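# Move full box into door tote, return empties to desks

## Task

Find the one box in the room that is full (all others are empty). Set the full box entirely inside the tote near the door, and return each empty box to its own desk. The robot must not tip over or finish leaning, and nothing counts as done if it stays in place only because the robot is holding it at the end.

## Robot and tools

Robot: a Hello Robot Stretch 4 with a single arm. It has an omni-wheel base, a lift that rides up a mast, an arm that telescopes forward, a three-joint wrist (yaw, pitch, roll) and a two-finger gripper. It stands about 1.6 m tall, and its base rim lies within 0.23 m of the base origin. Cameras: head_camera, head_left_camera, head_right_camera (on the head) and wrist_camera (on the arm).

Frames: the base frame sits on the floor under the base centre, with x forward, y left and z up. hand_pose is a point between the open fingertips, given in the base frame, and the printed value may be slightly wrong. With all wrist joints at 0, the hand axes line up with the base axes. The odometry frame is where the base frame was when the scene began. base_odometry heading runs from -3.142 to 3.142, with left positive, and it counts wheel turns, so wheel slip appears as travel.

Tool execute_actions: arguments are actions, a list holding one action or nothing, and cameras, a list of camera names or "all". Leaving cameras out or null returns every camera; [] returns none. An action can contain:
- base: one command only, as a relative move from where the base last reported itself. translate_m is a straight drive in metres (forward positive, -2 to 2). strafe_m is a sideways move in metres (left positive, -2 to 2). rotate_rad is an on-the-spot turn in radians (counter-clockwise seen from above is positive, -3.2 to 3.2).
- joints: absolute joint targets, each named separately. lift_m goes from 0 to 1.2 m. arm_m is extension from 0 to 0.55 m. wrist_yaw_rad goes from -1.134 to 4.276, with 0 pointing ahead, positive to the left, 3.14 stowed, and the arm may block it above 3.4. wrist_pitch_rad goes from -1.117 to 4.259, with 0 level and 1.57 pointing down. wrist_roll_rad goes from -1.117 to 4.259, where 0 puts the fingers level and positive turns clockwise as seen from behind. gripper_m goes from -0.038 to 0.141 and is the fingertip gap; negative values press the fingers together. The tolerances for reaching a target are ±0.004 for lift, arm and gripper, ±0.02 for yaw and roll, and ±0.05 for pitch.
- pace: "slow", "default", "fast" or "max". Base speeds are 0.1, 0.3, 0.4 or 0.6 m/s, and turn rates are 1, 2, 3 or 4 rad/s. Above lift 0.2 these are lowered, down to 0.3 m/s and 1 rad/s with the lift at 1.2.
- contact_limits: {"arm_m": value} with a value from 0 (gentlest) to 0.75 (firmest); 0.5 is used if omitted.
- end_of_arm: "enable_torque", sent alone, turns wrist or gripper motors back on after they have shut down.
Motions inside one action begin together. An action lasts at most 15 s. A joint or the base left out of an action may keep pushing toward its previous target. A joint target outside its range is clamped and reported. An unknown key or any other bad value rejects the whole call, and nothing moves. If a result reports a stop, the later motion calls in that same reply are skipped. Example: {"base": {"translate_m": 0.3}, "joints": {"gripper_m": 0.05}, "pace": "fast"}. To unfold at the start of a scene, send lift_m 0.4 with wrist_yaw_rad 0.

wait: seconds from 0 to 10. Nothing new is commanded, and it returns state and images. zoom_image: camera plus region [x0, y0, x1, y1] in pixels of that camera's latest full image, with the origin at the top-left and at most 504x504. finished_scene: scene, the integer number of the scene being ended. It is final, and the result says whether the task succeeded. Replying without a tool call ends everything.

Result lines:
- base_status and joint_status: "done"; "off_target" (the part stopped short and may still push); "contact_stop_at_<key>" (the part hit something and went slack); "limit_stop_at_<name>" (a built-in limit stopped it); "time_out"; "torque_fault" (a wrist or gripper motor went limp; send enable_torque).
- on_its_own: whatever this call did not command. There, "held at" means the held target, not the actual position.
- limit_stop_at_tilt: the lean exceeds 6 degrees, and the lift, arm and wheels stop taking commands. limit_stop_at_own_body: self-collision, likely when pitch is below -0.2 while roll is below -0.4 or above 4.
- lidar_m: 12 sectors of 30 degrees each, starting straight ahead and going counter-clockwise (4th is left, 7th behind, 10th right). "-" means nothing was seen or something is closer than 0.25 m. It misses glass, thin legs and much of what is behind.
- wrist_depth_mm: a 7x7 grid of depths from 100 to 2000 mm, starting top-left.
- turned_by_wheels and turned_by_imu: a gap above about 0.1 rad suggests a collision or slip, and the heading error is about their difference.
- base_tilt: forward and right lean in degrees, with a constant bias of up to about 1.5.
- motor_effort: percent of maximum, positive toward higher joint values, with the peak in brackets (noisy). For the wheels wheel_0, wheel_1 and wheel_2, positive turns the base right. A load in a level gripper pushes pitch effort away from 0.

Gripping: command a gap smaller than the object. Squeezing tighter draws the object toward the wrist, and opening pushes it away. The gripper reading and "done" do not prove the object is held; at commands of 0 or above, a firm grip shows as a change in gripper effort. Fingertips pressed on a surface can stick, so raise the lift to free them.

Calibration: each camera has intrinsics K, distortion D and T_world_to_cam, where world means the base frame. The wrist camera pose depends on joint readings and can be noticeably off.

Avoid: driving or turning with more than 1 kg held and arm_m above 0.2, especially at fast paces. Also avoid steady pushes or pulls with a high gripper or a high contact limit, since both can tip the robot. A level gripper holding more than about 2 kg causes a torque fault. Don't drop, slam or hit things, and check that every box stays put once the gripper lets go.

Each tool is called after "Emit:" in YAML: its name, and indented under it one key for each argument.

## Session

Emit:
execute_actions:
  actions: []

Scene clock: 0.00 s.
base_odometry: x=+0.000 y=+0.000 heading=+0.000 (m, m, rad; odometry frame)
turned_by_wheels: +0.000 (rad since the last result)
turned_by_imu: +0.000 (rad since the last result)
base_tilt: forward=+0.6 right=+0.4 (deg)
lidar_m: 1.17 0.81 0.74 0.76 1.63 1.49 1.47 1.00 0.91 0.94 1.28 1.36
base_status: not commanded
joint_positions: lift_m=+0.286 arm_m=-0.001 wrist_yaw_rad=+3.103 wrist_pitch_rad=-0.014 wrist_roll_rad=+0.003 gripper_m=+0.057
joint_status: not commanded
motor_effort: lift_m=+19 arm_m=+0 wrist_yaw_rad=+0 wrist_pitch_rad=-7 wrist_roll_rad=-1 gripper_m=-2 wheel_0=+0 wheel_1=+0 wheel_2=+1 (%)
hand_pose: x=-0.1154 y=+0.0985 z=+0.4683 quat_wxyz=(+0.019, +0.007, +0.001, +1.000) (m; base frame)
wrist_depth_mm: - 138 1808 1756 1576 1464 1366 / - 129 1863 1808 1576 1464 1397 / 106 140 242 1756 1618 1464 1366 / 138 163 1921 1708 1618 1499 1397 / 1098 1397 1808 1756 1618 1499 1366 / 1098 1255 1281 1366 1430 1464 1397 / 1008 960 1042 114 1078 1182 1229
pictures: head_camera, head_left_camera, head_right_camera, wrist_camera
camera_calibration (this result's frames):
wrist_camera: T_world_to_cam=[[0.0837496, 0.990196, 0.111793, -0.156204], [0.0303609, 0.109599, -0.993512, 0.508687], [-0.996024, 0.0866004, -0.0208844, 0.116201], [0, 0, 0, 1]] pos_world=[0.113377, 0.0888577, 0.525276]
Images, in order (width x height): head_camera 420x560, head_left_camera 420x672, head_right_camera 420x672, wrist_camera 616x392.

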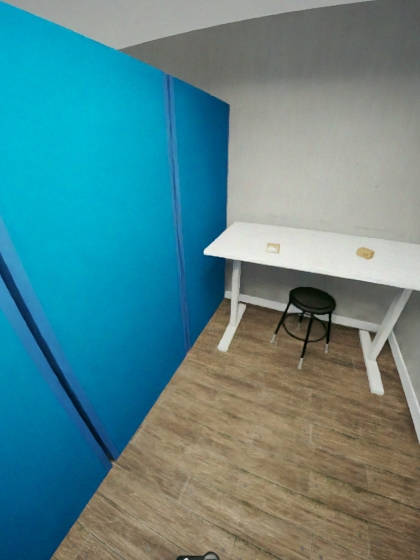

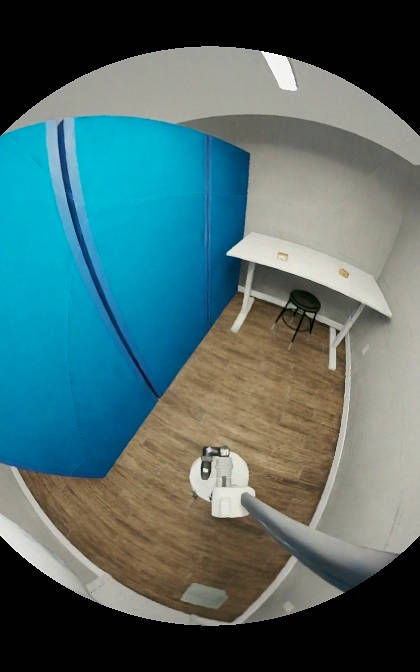

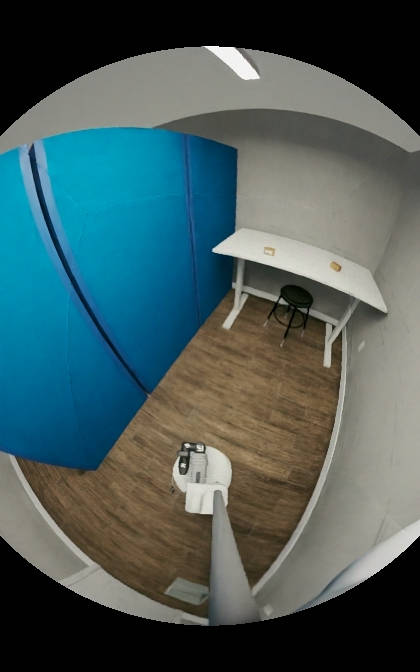

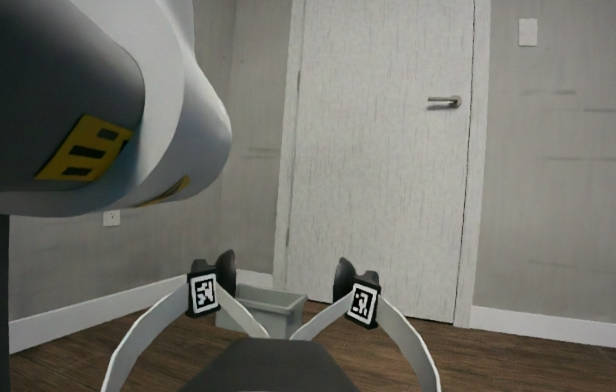

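Emit:
execute_actions:
  actions:
    - {"base":{"rotate_rad":-0.455},"joints":{"lift_m":0.45,"wrist_yaw_rad":0,"gripper_m":0.11},"pace":"fast"}
  cameras: []

Emit:
execute_actions:
  actions:
    - {"base":{"translate_m":0.7},"joints":{"lift_m":0.8},"pace":"fast"}
  cameras: ["head_camera","wrist_camera"]

Scene clock: 3.17 s.
base_odometry: x=+0.000 y=+0.000 heading=-0.454 (m, m, rad; odometry frame)
turned_by_wheels: -0.454 (rad since the last result)
turned_by_imu: -0.464 (rad since the last result)
base_tilt: forward=+0.6 right=+0.4 (deg)
lidar_m: 1.36 1.06 0.77 0.74 0.79 1.60 1.51 1.09 0.97 0.90 0.97 1.33
base_status: done
joint_positions: lift_m=+0.450 arm_m=-0.001 wrist_yaw_rad=+0.000 wrist_pitch_rad=-0.014 wrist_roll_rad=+0.003 gripper_m=+0.110
joint_status: all done
motor_effort: lift_m=+22(23) arm_m=+0(0) wrist_yaw_rad=-1(4) wrist_pitch_rad=-7(7) wrist_roll_rad=-1(0) gripper_m=+0(4) wheel_0=+3(8) wheel_1=+2(8) wheel_2=+1(7) (%)
hand_pose: x=+0.4580 y=-0.0873 z=+0.6319 quat_wxyz=(+1.000, +0.001, -0.007, +0.000) (m; base frame)
wrist_depth_mm: 1229 1863 1983 1983 1983 1756 1255 / 1255 1618 1983 1983 - 1708 1182 / 1281 1708 1983 1983 1537 1499 1160 / 1308 1863 1983 - - 1618 1138 / 1336 1618 1983 - - 1618 1138 / 1336 1576 1808 1756 214 1576 1138 / 1255 1308 1336 114 1464 1397 1138
pictures: none
No camera images: the call's "cameras" was empty. Leave "cameras" out to get every camera's image.

Scene clock: 6.20 s.
base_odometry: x=+0.629 y=-0.307 heading=-0.454 (m, m, rad; odometry frame)
turned_by_wheels: +0.000 (rad since the last result)
turned_by_imu: +0.000 (rad since the last result)
base_tilt: forward=+0.6 right=+0.5 (deg)
lidar_m: 0.63 0.70 0.79 0.75 0.80 1.09 1.77 1.32 0.98 0.93 0.97 0.69
base_status: done
joint_positions: lift_m=+0.800 arm_m=-0.001 wrist_yaw_rad=+0.000 wrist_pitch_rad=-0.014 wrist_roll_rad=+0.003 gripper_m=+0.110
joint_status: all done
motor_effort: lift_m=+22(24) arm_m=+0(0) wrist_yaw_rad=+0(0) wrist_pitch_rad=-8(7) wrist_roll_rad=-1(1) gripper_m=+1(2) wheel_0=+1(7) wheel_1=+1(5) wheel_2=+3(18) (%)
hand_pose: x=+0.4580 y=-0.0874 z=+0.9820 quat_wxyz=(+1.000, +0.001, -0.007, +0.000) (m; base frame)
wrist_depth_mm: 1255 1255 1281 1281 1308 1336 1255 / 1255 1255 1255 1281 1308 1308 1205 / 1229 1281 1281 1308 1308 1308 1160 / 1118 1042 1281 1308 1336 1308 1138 / 496 473 517 559 530 585 634 / 1281 1281 1308 1308 214 1366 1042 / 1281 1308 1281 114 1336 1336 1025
pictures: head_camera, wrist_camera
camera_calibration (this result's frames):
wrist_camera: T_world_to_cam=[[-0.0455238, -0.992688, 0.111794, -0.191711], [-0.0261186, -0.110689, -0.993512, 1.02856], [0.998622, -0.0481484, -0.0208886, -0.211195], [0, 0, 0, 1]] pos_world=[0.229041, -0.0866279, 1.03891]
Images, in order (width x height): head_camera 420x560, wrist_camera 616x392.

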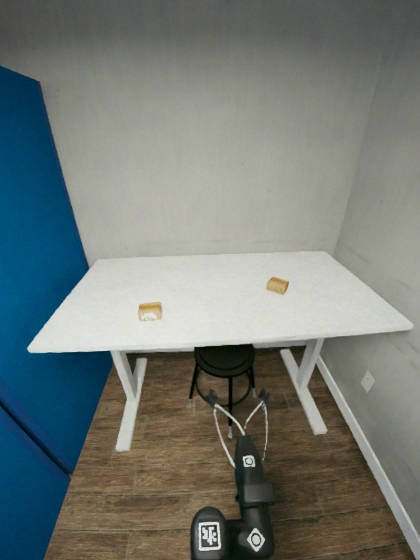

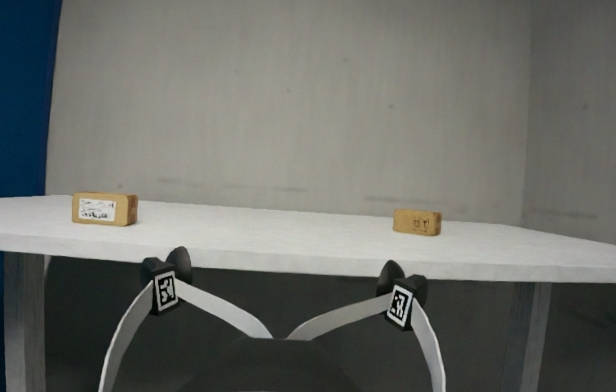

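Emit:
execute_actions:
  actions:
    - {"base":{"strafe_m":0.3},"joints":{"lift_m":1.2,"wrist_pitch_rad":1.57,"arm_m":0.1},"pace":"fast"}
  cameras: []

Emit:
execute_actions:
  actions:
    - {"base":{"translate_m":0.25},"joints":{"arm_m":0.35},"pace":"fast"}
  cameras: ["wrist_camera"]

Scene clock: 9.03 s.
base_odometry: x=+0.761 y=-0.037 heading=-0.454 (m, m, rad; odometry frame)
turned_by_wheels: +0.000 (rad since the last result)
turned_by_imu: +0.000 (rad since the last result)
base_tilt: forward=+0.6 right=+0.5 (deg)
lidar_m: 0.66 0.68 0.47 0.45 0.47 0.65 2.22 1.78 1.28 1.23 0.97 0.70
base_status: done
joint_positions: lift_m=+1.200 arm_m=+0.099 wrist_yaw_rad=+0.000 wrist_pitch_rad=+1.570 wrist_roll_rad=+0.003 gripper_m=+0.110
joint_status: all done
motor_effort: lift_m=+22(24) arm_m=+8(8) wrist_yaw_rad=+0(1) wrist_pitch_rad=+1(4) wrist_roll_rad=+0(1) gripper_m=+0(3) wheel_0=+1(13) wheel_1=-1(12) wheel_2=+0(3) (%)
hand_pose: x=+0.2698 y=-0.0874 z=+1.0895 quat_wxyz=(+0.708, +0.001, +0.707, -0.001) (m; base frame)
wrist_depth_mm: 788 1182 1281 1308 1336 1336 1308 / 809 1205 1308 1308 1336 1336 1366 / 820 1255 1308 1336 1336 1336 1336 / 831 1281 1308 1336 1366 1336 1397 / 854 1205 1118 1138 1366 1366 1366 / 854 1025 1118 1138 218 1366 1397 / 854 1308 1366 114 1397 1397 1397
pictures: none
No camera images: the call's "cameras" was empty. Leave "cameras" out to get every camera's image.

Scene clock: 11.30 s.
base_odometry: x=+0.985 y=-0.147 heading=-0.454 (m, m, rad; odometry frame)
turned_by_wheels: +0.000 (rad since the last result)
turned_by_imu: +0.000 (rad since the last result)
base_tilt: forward=+0.6 right=+0.4 (deg)
lidar_m: 0.39 0.42 0.47 0.44 0.48 0.64 2.49 1.80 1.29 1.22 0.62 0.44
base_status: done
joint_positions: lift_m=+1.200 arm_m=+0.349 wrist_yaw_rad=+0.000 wrist_pitch_rad=+1.570 wrist_roll_rad=+0.003 gripper_m=+0.110
joint_status: all done
motor_effort: lift_m=+22(22) arm_m=+8(7) wrist_yaw_rad=+0(2) wrist_pitch_rad=-1(0) wrist_roll_rad=-1(0) gripper_m=+1(1) wheel_0=+2(7) wheel_1=+2(8) wheel_2=+1(10) (%)
hand_pose: x=+0.5198 y=-0.0874 z=+1.0895 quat_wxyz=(+0.707, +0.001, +0.707, -0.001) (m; base frame)
wrist_depth_mm: 353 355 357 359 364 366 370 / 353 357 359 364 366 370 370 / 355 359 362 317 368 370 375 / 359 362 364 317 370 373 377 / 359 364 368 370 373 377 379 / 364 364 368 373 217 379 384 / 854 1336 1138 114 1366 1397 1397
pictures: wrist_camera
camera_calibration (this result's frames):
wrist_camera: T_world_to_cam=[[0.112574, -0.992661, 0.044162, -0.209438], [-0.993074, -0.110894, 0.0388167, 0.514948], [-0.0336346, -0.0482259, -0.99827, 1.33076], [0, 0, 0, 1]] pos_world=[0.579718, -0.0866196, 1.31771]
Images, in order (width x height): wrist_camera 616x392.

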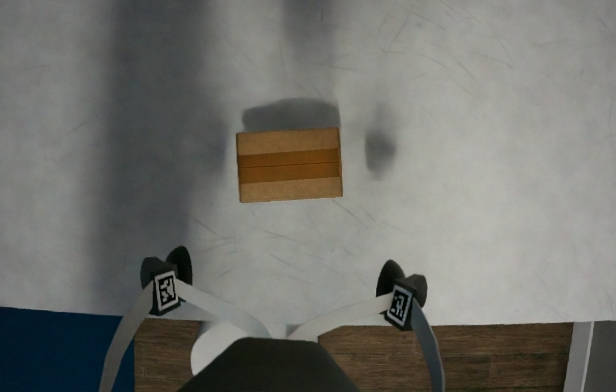

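Emit:
execute_actions:
  actions:
    - {"joints":{"arm_m":0.415,"wrist_roll_rad":1.45,"lift_m":1.14},"pace":"fast"}
  cameras: ["wrist_camera"]

Scene clock: 13.17 s.
base_odometry: x=+0.985 y=-0.147 heading=-0.454 (m, m, rad; odometry frame)
turned_by_wheels: +0.000 (rad since the last result)
turned_by_imu: +0.000 (rad since the last result)
base_tilt: forward=+0.6 right=+0.5 (deg)
lidar_m: 0.42 0.42 0.46 0.45 0.47 0.67 2.48 1.78 1.29 1.23 0.62 0.45
base_status: not commanded
joint_positions: lift_m=+1.140 arm_m=+0.414 wrist_yaw_rad=+0.000 wrist_pitch_rad=+1.570 wrist_roll_rad=+1.449 gripper_m=+0.110
joint_status: all done
motor_effort: lift_m=+17(22) arm_m=+8(8) wrist_yaw_rad=+1(0) wrist_pitch_rad=+0(0) wrist_roll_rad=+0(6) gripper_m=+0(0) wheel_0=+2(2) wheel_1=+2(2) wheel_2=+1(1) (%)
hand_pose: x=+0.5848 y=-0.0874 z=+1.0299 quat_wxyz=(+0.530, +0.469, +0.529, -0.469) (m; base frame)
wrist_depth_mm: 293 296 301 304 309 314 1336 / 294 298 303 306 309 1308 1336 / 294 298 303 307 312 1308 1336 / 296 300 304 309 312 1308 1336 / 297 300 258 259 314 1078 1336 / 298 300 258 259 216 1098 1336 / 300 303 307 114 317 1336 1366
pictures: wrist_camera
camera_calibration (this result's frames):
wrist_camera: T_world_to_cam=[[-0.971118, -0.234642, 0.0432848, 0.486755], [-0.233014, 0.97167, 0.0395273, 0.231182], [-0.0513333, 0.0282997, -0.998281, 1.29052], [0, 0, 0, 1]] pos_world=[0.592812, -0.146941, 1.2581]
Images, in order (width x height): wrist_camera 616x392.

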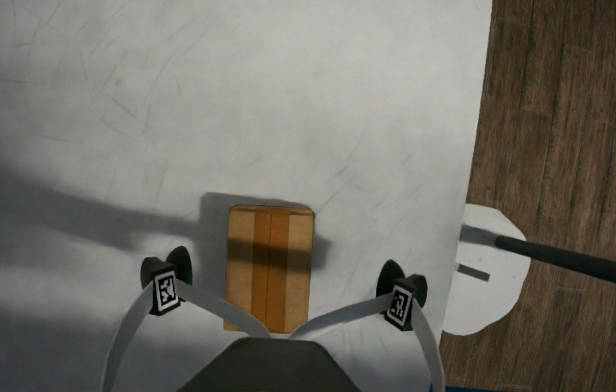

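Emit:
execute_actions:
  actions:
    - {"joints":{"arm_m":0.426,"lift_m":1.091,"wrist_roll_rad":1.42}}
  cameras: []

Emit:
execute_actions:
  actions:
    - {"joints":{"gripper_m":0.015}}
  cameras: ["wrist_camera"]

Emit:
execute_actions:
  actions:
    - {"joints":{"lift_m":1.13}}
  cameras: []

Emit:
execute_actions:
  actions:
    - {"joints":{"wrist_pitch_rad":0.0,"wrist_roll_rad":0}}
  cameras: ["wrist_camera"]

Scene clock: 14.87 s.
base_odometry: x=+0.985 y=-0.147 heading=-0.454 (m, m, rad; odometry frame)
turned_by_wheels: +0.000 (rad since the last result)
turned_by_imu: +0.000 (rad since the last result)
base_tilt: forward=+0.6 right=+0.4 (deg)
lidar_m: 0.40 0.42 0.47 0.44 0.47 0.65 2.46 1.79 1.28 1.24 0.62 0.44
base_status: not commanded
joint_positions: lift_m=+1.091 arm_m=+0.425 wrist_yaw_rad=+0.000 wrist_pitch_rad=+1.570 wrist_roll_rad=+1.421 gripper_m=+0.110
joint_status: all done
motor_effort: lift_m=+16(16) arm_m=+8(9) wrist_yaw_rad=+0(1) wrist_pitch_rad=+0(0) wrist_roll_rad=-2(3) gripper_m=-4(3) wheel_0=+2(2) wheel_1=+2(2) wheel_2=+1(1) (%)
hand_pose: x=+0.5957 y=-0.0874 z=+0.9810 quat_wxyz=(+0.536, +0.461, +0.536, -0.461) (m; base frame)
wrist_depth_mm: 246 249 252 256 259 264 1255 / 247 250 253 257 260 265 1281 / 248 251 254 257 260 266 1281 / 249 252 255 258 263 266 1281 / 250 253 255 209 264 268 1281 / 251 252 209 210 217 268 1308 / 252 255 256 114 264 1281 1308
pictures: none
No camera images: the call's "cameras" was empty. Leave "cameras" out to get every camera's image.

Scene clock: 16.63 s.
base_odometry: x=+0.985 y=-0.147 heading=-0.454 (m, m, rad; odometry frame)
turned_by_wheels: +0.000 (rad since the last result)
turned_by_imu: +0.000 (rad since the last result)
base_tilt: forward=+0.6 right=+0.4 (deg)
lidar_m: 0.41 0.42 0.46 0.45 0.47 0.66 2.47 1.77 1.30 1.23 0.61 0.44
base_status: not commanded
joint_positions: lift_m=+1.091 arm_m=+0.425 wrist_yaw_rad=+0.000 wrist_pitch_rad=+1.570 wrist_roll_rad=+1.421 gripper_m=+0.015
joint_status: all done
motor_effort: lift_m=+17(17) arm_m=+8(8) wrist_yaw_rad=+0(0) wrist_pitch_rad=+1(0) wrist_roll_rad=-3(3) gripper_m=-19(21) wheel_0=+2(2) wheel_1=+2(2) wheel_2=+1(1) (%)
hand_pose: x=+0.5958 y=-0.0874 z=+0.9809 quat_wxyz=(+0.536, +0.461, +0.536, -0.461) (m; base frame)
wrist_depth_mm: 244 248 252 255 258 262 1255 / 245 249 253 256 260 264 1281 / 247 251 254 257 260 265 1281 / 248 251 253 257 262 266 1281 / 249 252 208 196 263 267 1281 / 250 251 195 197 193 268 1281 / 251 254 256 114 266 1255 1308
pictures: wrist_camera
camera_calibration (this result's frames):
wrist_camera: T_world_to_cam=[[-0.963978, -0.262471, 0.0430775, 0.493115], [-0.260868, 0.964568, 0.0394473, 0.251746], [-0.0519049, 0.0267888, -0.998293, 1.24234], [0, 0, 0, 1]] pos_world=[0.605508, -0.146679, 1.20904]
Images, in order (width x height): wrist_camera 616x392.

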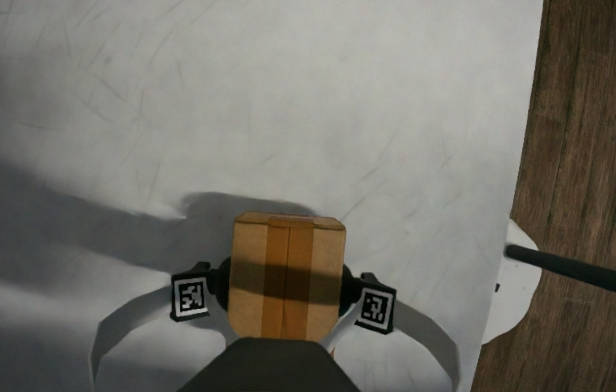

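Scene clock: 17.63 s.
base_odometry: x=+0.985 y=-0.147 heading=-0.454 (m, m, rad; odometry frame)
turned_by_wheels: +0.000 (rad since the last result)
turned_by_imu: +0.000 (rad since the last result)
base_tilt: forward=+0.7 right=+0.4 (deg)
lidar_m: 0.41 0.43 0.46 0.44 0.48 0.67 2.50 1.77 1.29 1.23 0.63 0.44
base_status: not commanded
joint_positions: lift_m=+1.130 arm_m=+0.425 wrist_yaw_rad=+0.000 wrist_pitch_rad=+1.570 wrist_roll_rad=+1.421 gripper_m=+0.015
joint_status: all done
motor_effort: lift_m=+24(25) arm_m=+8(8) wrist_yaw_rad=+0(0) wrist_pitch_rad=+1(0) wrist_roll_rad=-1(2) gripper_m=-20(23) wheel_0=+2(2) wheel_1=+2(2) wheel_2=+1(1) (%)
hand_pose: x=+0.5958 y=-0.0874 z=+1.0194 quat_wxyz=(+0.536, +0.461, +0.536, -0.461) (m; base frame)
wrist_depth_mm: 281 285 289 293 296 303 1308 / 283 286 290 294 298 303 1308 / 285 287 291 294 300 304 1308 / 285 289 293 297 300 306 1308 / 286 290 209 196 301 1098 1336 / 286 290 195 196 193 1098 1336 / 289 291 294 114 304 1366 1336
pictures: none
No camera images: the call's "cameras" was empty. Leave "cameras" out to get every camera's image.

Scene clock: 19.10 s.
base_odometry: x=+0.985 y=-0.147 heading=-0.454 (m, m, rad; odometry frame)
turned_by_wheels: +0.000 (rad since the last result)
turned_by_imu: +0.000 (rad since the last result)
base_tilt: forward=+0.6 right=+0.4 (deg)
lidar_m: 0.40 0.41 0.46 0.46 0.48 0.66 2.49 1.78 1.27 1.23 0.63 0.44
base_status: not commanded
joint_positions: lift_m=+1.130 arm_m=+0.425 wrist_yaw_rad=+0.000 wrist_pitch_rad=+0.007 wrist_roll_rad=+0.001 gripper_m=+0.015
joint_status: all done
motor_effort: lift_m=+23(24) arm_m=+8(8) wrist_yaw_rad=-1(1) wrist_pitch_rad=-21(30) wrist_roll_rad=-2(7) gripper_m=-19(20) wheel_0=+2(2) wheel_1=+2(2) wheel_2=+1(1) (%)
hand_pose: x=+0.8841 y=-0.0874 z=+1.3058 quat_wxyz=(+1.000, +0.000, +0.004, +0.000) (m; base frame)
wrist_depth_mm: 574 580 591 597 603 609 615 / 580 580 591 597 603 609 621 / 580 597 591 603 615 621 627 / 585 603 603 609 615 621 627 / 597 603 209 196 621 627 640 / 597 603 195 196 193 640 647 / 603 609 615 114 634 647 647
pictures: wrist_camera
camera_calibration (this result's frames):
wrist_camera: T_world_to_cam=[[-0.0431328, -0.992431, 0.114977, -0.214762], [-0.0469538, -0.112943, -0.992491, 1.37833], [0.997965, -0.0482075, -0.0417269, -0.60212], [0, 0, 0, 1]] pos_world=[0.656349, -0.0864904, 1.36754]
Images, in order (width x height): wrist_camera 616x392.

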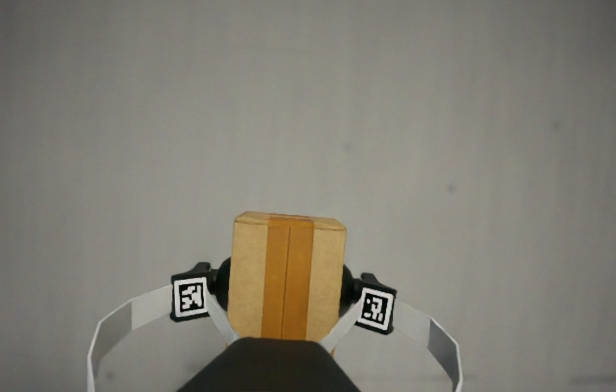

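Emit:
execute_actions:
  actions:
    - {"base":{"translate_m":-0.3},"joints":{"arm_m":0.13,"wrist_pitch_rad":1.57},"pace":"fast"}
  cameras: []

Emit:
execute_actions:
  actions:
    - {"base":{"rotate_rad":-2.64},"joints":{"lift_m":0.45},"pace":"fast"}
  cameras: []

Emit:
execute_actions:
  actions:
    - {"base":{"translate_m":1.2},"pace":"max"}
  cameras: ["head_camera","wrist_camera"]

Scene clock: 22.40 s.
base_odometry: x=+0.716 y=-0.015 heading=-0.454 (m, m, rad; odometry frame)
turned_by_wheels: +0.000 (rad since the last result)
turned_by_imu: -0.001 (rad since the last result)
base_tilt: forward=+0.7 right=+0.4 (deg)
lidar_m: 0.69 0.65 0.47 0.44 0.48 0.66 2.17 1.78 1.26 1.23 1.06 0.74
base_status: done
joint_positions: lift_m=+1.130 arm_m=+0.131 wrist_yaw_rad=+0.000 wrist_pitch_rad=+1.570 wrist_roll_rad=+0.000 gripper_m=+0.015
joint_status: all done
motor_effort: lift_m=+23(23) arm_m=-8(9) wrist_yaw_rad=+1(2) wrist_pitch_rad=-1(18) wrist_roll_rad=-3(3) gripper_m=-19(18) wheel_0=-3(6) wheel_1=-2(8) wheel_2=+1(10) (%)
hand_pose: x=+0.3024 y=-0.0874 z=+1.0194 quat_wxyz=(+0.707, +0.000, +0.707, +0.000) (m; base frame)
wrist_depth_mm: 809 1182 1229 1229 1255 1255 1281 / 798 1205 1255 1255 1255 1281 1281 / 820 1255 1255 1255 1281 1281 1308 / 842 1255 1255 1255 1281 1308 1308 / 842 1255 209 196 1308 1308 1281 / 854 1042 195 196 193 1281 1336 / 854 1255 1281 114 1281 1308 1336
pictures: none
No camera images: the call's "cameras" was empty. Leave "cameras" out to get every camera's image.

Scene clock: 25.87 s.
base_odometry: x=+0.716 y=-0.016 heading=-3.093 (m, m, rad; odometry frame)
turned_by_wheels: -2.639 (rad since the last result)
turned_by_imu: -2.692 (rad since the last result)
base_tilt: forward=+0.6 right=+0.4 (deg)
lidar_m: 1.84 1.28 1.22 1.10 0.77 0.71 0.70 0.48 0.45 0.45 0.64 2.15
base_status: done
joint_positions: lift_m=+0.450 arm_m=+0.131 wrist_yaw_rad=+0.000 wrist_pitch_rad=+1.570 wrist_roll_rad=+0.000 gripper_m=+0.016
joint_status: all done
motor_effort: lift_m=+18(23) arm_m=-8(8) wrist_yaw_rad=+0(0) wrist_pitch_rad=+1(1) wrist_roll_rad=-2(2) gripper_m=-23(24) wheel_0=+5(7) wheel_1=+4(6) wheel_2=+3(9) (%)
hand_pose: x=+0.3026 y=-0.0874 z=+0.3398 quat_wxyz=(+0.707, +0.000, +0.707, +0.000) (m; base frame)
wrist_depth_mm: 549 554 554 559 564 574 574 / 549 549 559 564 569 569 580 / 554 554 569 564 569 574 580 / 559 559 559 569 574 580 585 / 559 564 209 196 580 585 591 / 564 415 195 196 193 591 591 / 564 357 359 114 585 591 597
pictures: none
No camera images: the call's "cameras" was empty. Leave "cameras" out to get every camera's image.

Scene clock: 29.70 s.
base_odometry: x=-0.483 y=-0.074 heading=-3.093 (m, m, rad; odometry frame)
turned_by_wheels: +0.001 (rad since the last result)
turned_by_imu: +0.000 (rad since the last result)
base_tilt: forward=+0.6 right=+0.4 (deg)
lidar_m: 0.67 0.72 0.66 0.67 0.92 1.78 1.50 1.07 1.01 1.67 1.13 0.63
base_status: done
joint_positions: lift_m=+0.450 arm_m=+0.131 wrist_yaw_rad=+0.000 wrist_pitch_rad=+1.570 wrist_roll_rad=+0.000 gripper_m=+0.016
joint_status: not commanded
motor_effort: lift_m=+20(20) arm_m=-8(8) wrist_yaw_rad=-1(1) wrist_pitch_rad=+1(1) wrist_roll_rad=-2(1) gripper_m=-20(21) wheel_0=+2(10) wheel_1=+2(9) wheel_2=+3(18) (%)
hand_pose: x=+0.3026 y=-0.0874 z=+0.3397 quat_wxyz=(+0.708, +0.000, +0.707, +0.000) (m; base frame)
wrist_depth_mm: 549 549 559 559 564 569 574 / 549 554 559 559 564 574 580 / 549 559 564 569 574 574 580 / 554 559 564 574 574 580 585 / 559 564 208 196 580 591 591 / 569 377 195 196 193 591 597 / 564 357 357 114 585 585 603
pictures: head_camera, wrist_camera
camera_calibration (this result's frames):
wrist_camera: T_world_to_cam=[[0.114794, -0.992405, 0.0442058, -0.152534], [-0.992836, -0.113131, 0.038456, 0.328194], [-0.0331629, -0.0483036, -0.998282, 0.574751], [0, 0, 0, 1]] pos_world=[0.362413, -0.0864842, 0.567886]
Images, in order (width x height): head_camera 420x560, wrist_camera 616x392.

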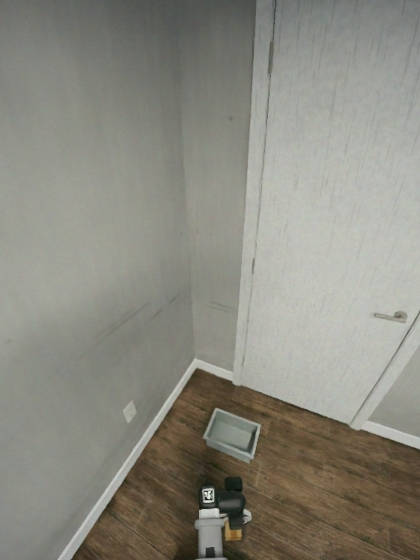

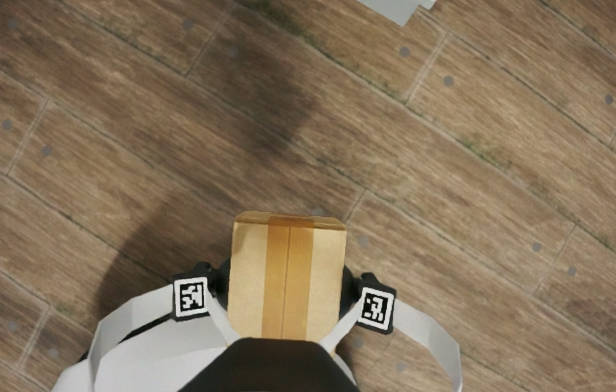

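Emit:
execute_actions:
  actions:
    - {"base":{"translate_m":0.15},"joints":{"arm_m":0.37,"wrist_roll_rad":0.4,"lift_m":0.38},"pace":"fast"}
  cameras: ["wrist_camera"]

Scene clock: 31.70 s.
base_odometry: x=-0.633 y=-0.081 heading=-3.092 (m, m, rad; odometry frame)
turned_by_wheels: +0.000 (rad since the last result)
turned_by_imu: +0.000 (rad since the last result)
base_tilt: forward=+0.7 right=+0.4 (deg)
lidar_m: 0.52 0.64 0.59 0.62 0.82 1.91 1.64 1.14 1.09 1.45 0.99 0.47
base_status: done
joint_positions: lift_m=+0.380 arm_m=+0.369 wrist_yaw_rad=+0.000 wrist_pitch_rad=+1.569 wrist_roll_rad=+0.400 gripper_m=+0.016
joint_status: all done
motor_effort: lift_m=+18(21) arm_m=+8(8) wrist_yaw_rad=-1(2) wrist_pitch_rad=+1(2) wrist_roll_rad=+1(7) gripper_m=-21(15) wheel_0=+2(7) wheel_1=+1(7) wheel_2=+1(14) (%)
hand_pose: x=+0.5400 y=-0.0874 z=+0.2698 quat_wxyz=(+0.694, +0.140, +0.693, -0.140) (m; base frame)
wrist_depth_mm: 477 477 484 488 496 500 508 / 477 480 394 424 430 504 508 / 480 484 484 492 500 504 512 / 484 488 488 496 500 512 512 / 488 492 209 195 445 512 517 / 492 492 195 196 193 521 521 / 496 496 500 114 512 517 530
pictures: wrist_camera
camera_calibration (this result's frames):
wrist_camera: T_world_to_cam=[[-0.279677, -0.959101, 0.0436574, 0.0393773], [-0.958841, 0.281346, 0.0383325, 0.582719], [-0.0490476, -0.0311398, -0.998311, 0.522998], [0, 0, 0, 1]] pos_world=[0.595399, -0.109893, 0.498058]
Images, in order (width x height): wrist_camera 616x392.

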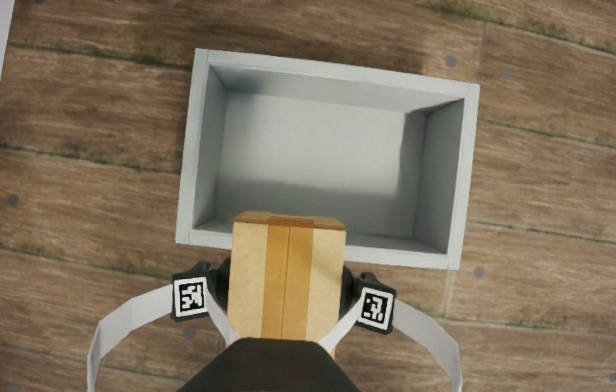

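Emit:
execute_actions:
  actions:
    - {"base":{"strafe_m":-0.057},"joints":{"arm_m":0.437,"wrist_roll_rad":0.46,"lift_m":0.31}}
  cameras: ["wrist_camera"]

Scene clock: 33.37 s.
base_odometry: x=-0.635 y=-0.025 heading=-3.092 (m, m, rad; odometry frame)
turned_by_wheels: +0.000 (rad since the last result)
turned_by_imu: +0.000 (rad since the last result)
base_tilt: forward=+0.6 right=+0.4 (deg)
lidar_m: 0.54 0.68 0.65 0.67 0.89 1.95 1.55 1.09 1.04 1.42 0.99 0.46
base_status: done
joint_positions: lift_m=+0.310 arm_m=+0.436 wrist_yaw_rad=+0.000 wrist_pitch_rad=+1.570 wrist_roll_rad=+0.459 gripper_m=+0.016
joint_status: all done
motor_effort: lift_m=+18(20) arm_m=+8(9) wrist_yaw_rad=-1(0) wrist_pitch_rad=+0(0) wrist_roll_rad=+1(3) gripper_m=-20(24) wheel_0=+1(10) wheel_1=+0(12) wheel_2=+0(4) (%)
hand_pose: x=+0.6068 y=-0.0874 z=+0.1998 quat_wxyz=(+0.689, +0.161, +0.688, -0.161) (m; base frame)
wrist_depth_mm: 407 410 415 418 427 430 433 / 407 413 418 424 427 430 436 / 413 413 418 424 392 436 442 / 413 370 421 424 427 439 442 / 418 377 208 195 430 439 445 / 418 304 195 196 193 442 449 / 424 310 309 114 317 442 449
pictures: wrist_camera
camera_calibration (this result's frames):
wrist_camera: T_world_to_cam=[[-0.336799, -0.940561, 0.0437278, 0.0973786], [-0.940179, 0.338465, 0.0387847, 0.643018], [-0.0512798, -0.0280493, -0.99829, 0.458032], [0, 0, 0, 1]] pos_world=[0.660837, -0.113201, 0.428051]
Images, in order (width x height): wrist_camera 616x392.

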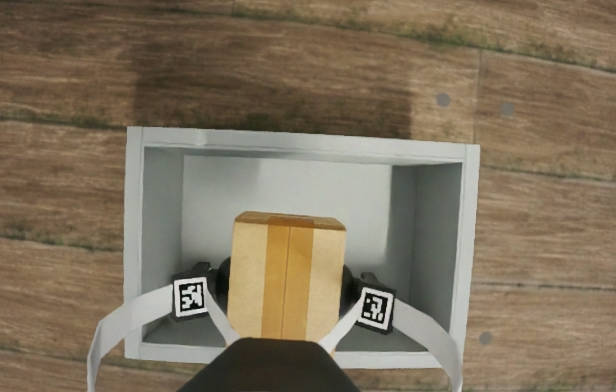

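Emit:
execute_actions:
  actions:
    - {"joints":{"lift_m":0.144}}
  cameras: ["wrist_camera"]

Emit:
execute_actions:
  actions:
    - {"joints":{"gripper_m":0.085}}
  cameras: []

Emit:
execute_actions:
  actions:
    - {"joints":{"lift_m":0.3},"pace":"fast"}
  cameras: ["wrist_camera"]

Scene clock: 35.67 s.
base_odometry: x=-0.635 y=-0.025 heading=-3.092 (m, m, rad; odometry frame)
turned_by_wheels: +0.000 (rad since the last result)
turned_by_imu: +0.000 (rad since the last result)
base_tilt: forward=+0.7 right=+0.4 (deg)
lidar_m: 0.55 0.69 0.62 0.68 0.90 1.94 1.57 1.11 1.03 1.43 0.97 0.45
base_status: not commanded
joint_positions: lift_m=+0.144 arm_m=+0.436 wrist_yaw_rad=+0.000 wrist_pitch_rad=+1.570 wrist_roll_rad=+0.459 gripper_m=+0.016
joint_status: all done
motor_effort: lift_m=+18(18) arm_m=+8(8) wrist_yaw_rad=+0(1) wrist_pitch_rad=-1(0) wrist_roll_rad=+1(1) gripper_m=-23(19) wheel_0=+1(2) wheel_1=+1(0) wheel_2=+0(0) (%)
hand_pose: x=+0.6068 y=-0.0874 z=+0.0339 quat_wxyz=(+0.689, +0.161, +0.688, -0.161) (m; base frame)
wrist_depth_mm: 247 249 252 255 258 259 264 / 133 135 137 138 257 260 264 / 172 235 228 206 185 165 153 / 183 253 254 256 260 260 200 / 184 253 208 196 262 263 198 / 185 225 195 197 193 262 199 / 184 256 258 114 265 232 -
pictures: wrist_camera
camera_calibration (this result's frames):
wrist_camera: T_world_to_cam=[[-0.336799, -0.940561, 0.0437278, 0.104638], [-0.940179, 0.338465, 0.0387849, 0.64946], [-0.0512799, -0.0280493, -0.99829, 0.292329], [0, 0, 0, 1]] pos_world=[0.660841, -0.113201, 0.262064]
Images, in order (width x height): wrist_camera 616x392.

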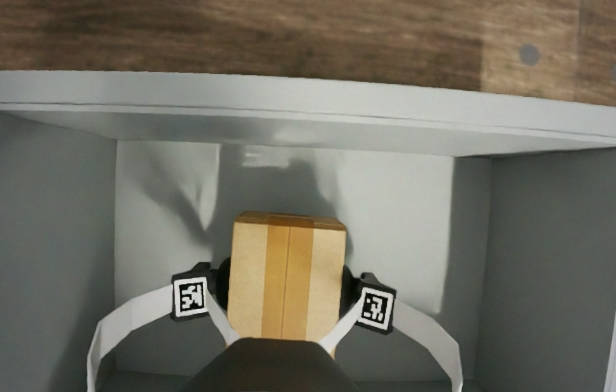

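Scene clock: 37.17 s.
base_odometry: x=-0.635 y=-0.025 heading=-3.092 (m, m, rad; odometry frame)
turned_by_wheels: +0.000 (rad since the last result)
turned_by_imu: +0.000 (rad since the last result)
base_tilt: forward=+0.6 right=+0.4 (deg)
lidar_m: 0.54 0.68 0.64 0.69 0.89 1.95 1.52 1.09 1.04 1.43 0.99 0.47
base_status: not commanded
joint_positions: lift_m=+0.144 arm_m=+0.436 wrist_yaw_rad=+0.000 wrist_pitch_rad=+1.570 wrist_roll_rad=+0.459 gripper_m=+0.085
joint_status: all done
motor_effort: lift_m=+18(18) arm_m=+8(8) wrist_yaw_rad=+0(1) wrist_pitch_rad=+0(0) wrist_roll_rad=+1(1) gripper_m=+0(16) wheel_0=+1(2) wheel_1=+0(0) wheel_2=+0(0) (%)
hand_pose: x=+0.6068 y=-0.0874 z=+0.0339 quat_wxyz=(+0.689, +0.161, +0.688, -0.161) (m; base frame)
wrist_depth_mm: 248 251 254 256 259 262 265 / 135 136 138 139 259 263 265 / 171 235 223 203 182 161 150 / 183 252 256 258 260 262 200 / 184 253 254 209 263 264 198 / 185 242 208 210 222 262 200 / 184 253 259 114 265 256 -
pictures: none
No camera images: the call's "cameras" was empty. Leave "cameras" out to get every camera's image.

Scene clock: 38.57 s.
base_odometry: x=-0.635 y=-0.025 heading=-3.092 (m, m, rad; odometry frame)
turned_by_wheels: +0.000 (rad since the last result)
turned_by_imu: +0.000 (rad since the last result)
base_tilt: forward=+0.6 right=+0.4 (deg)
lidar_m: 0.54 0.69 0.65 0.67 0.89 1.95 1.56 1.10 1.03 1.44 0.96 0.47
base_status: not commanded
joint_positions: lift_m=+0.300 arm_m=+0.436 wrist_yaw_rad=+0.000 wrist_pitch_rad=+1.570 wrist_roll_rad=+0.459 gripper_m=+0.085
joint_status: all done
motor_effort: lift_m=+22(26) arm_m=+8(8) wrist_yaw_rad=+0(0) wrist_pitch_rad=+0(0) wrist_roll_rad=+1(1) gripper_m=-1(1) wheel_0=+1(1) wheel_1=+0(0) wheel_2=+0(0) (%)
hand_pose: x=+0.6068 y=-0.0874 z=+0.1895 quat_wxyz=(+0.689, +0.161, +0.688, -0.161) (m; base frame)
wrist_depth_mm: 397 399 407 410 415 421 424 / 399 404 410 413 418 424 424 / 402 404 340 413 370 424 430 / 404 368 413 413 418 427 433 / 407 338 413 368 424 430 436 / 410 294 343 389 223 430 439 / 413 310 298 114 314 436 439
pictures: wrist_camera
camera_calibration (this result's frames):
wrist_camera: T_world_to_cam=[[-0.3368, -0.94056, 0.0437363, 0.0978315], [-0.940177, 0.338468, 0.0388085, 0.643417], [-0.0513051, -0.0280492, -0.998289, 0.447717], [0, 0, 0, 1]] pos_world=[0.660846, -0.113202, 0.417703]
Images, in order (width x height): wrist_camera 616x392.

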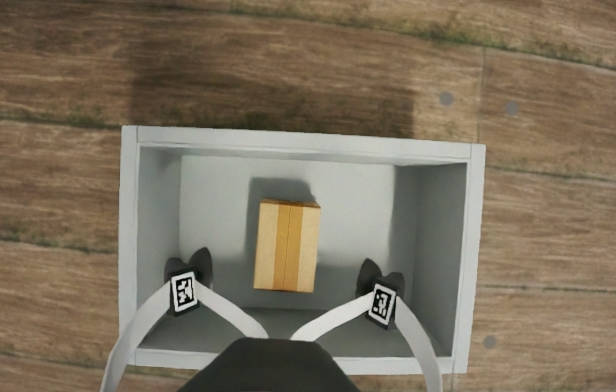

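Emit:
finished_scene:
  scene: 2

The scene is finished: the task was done.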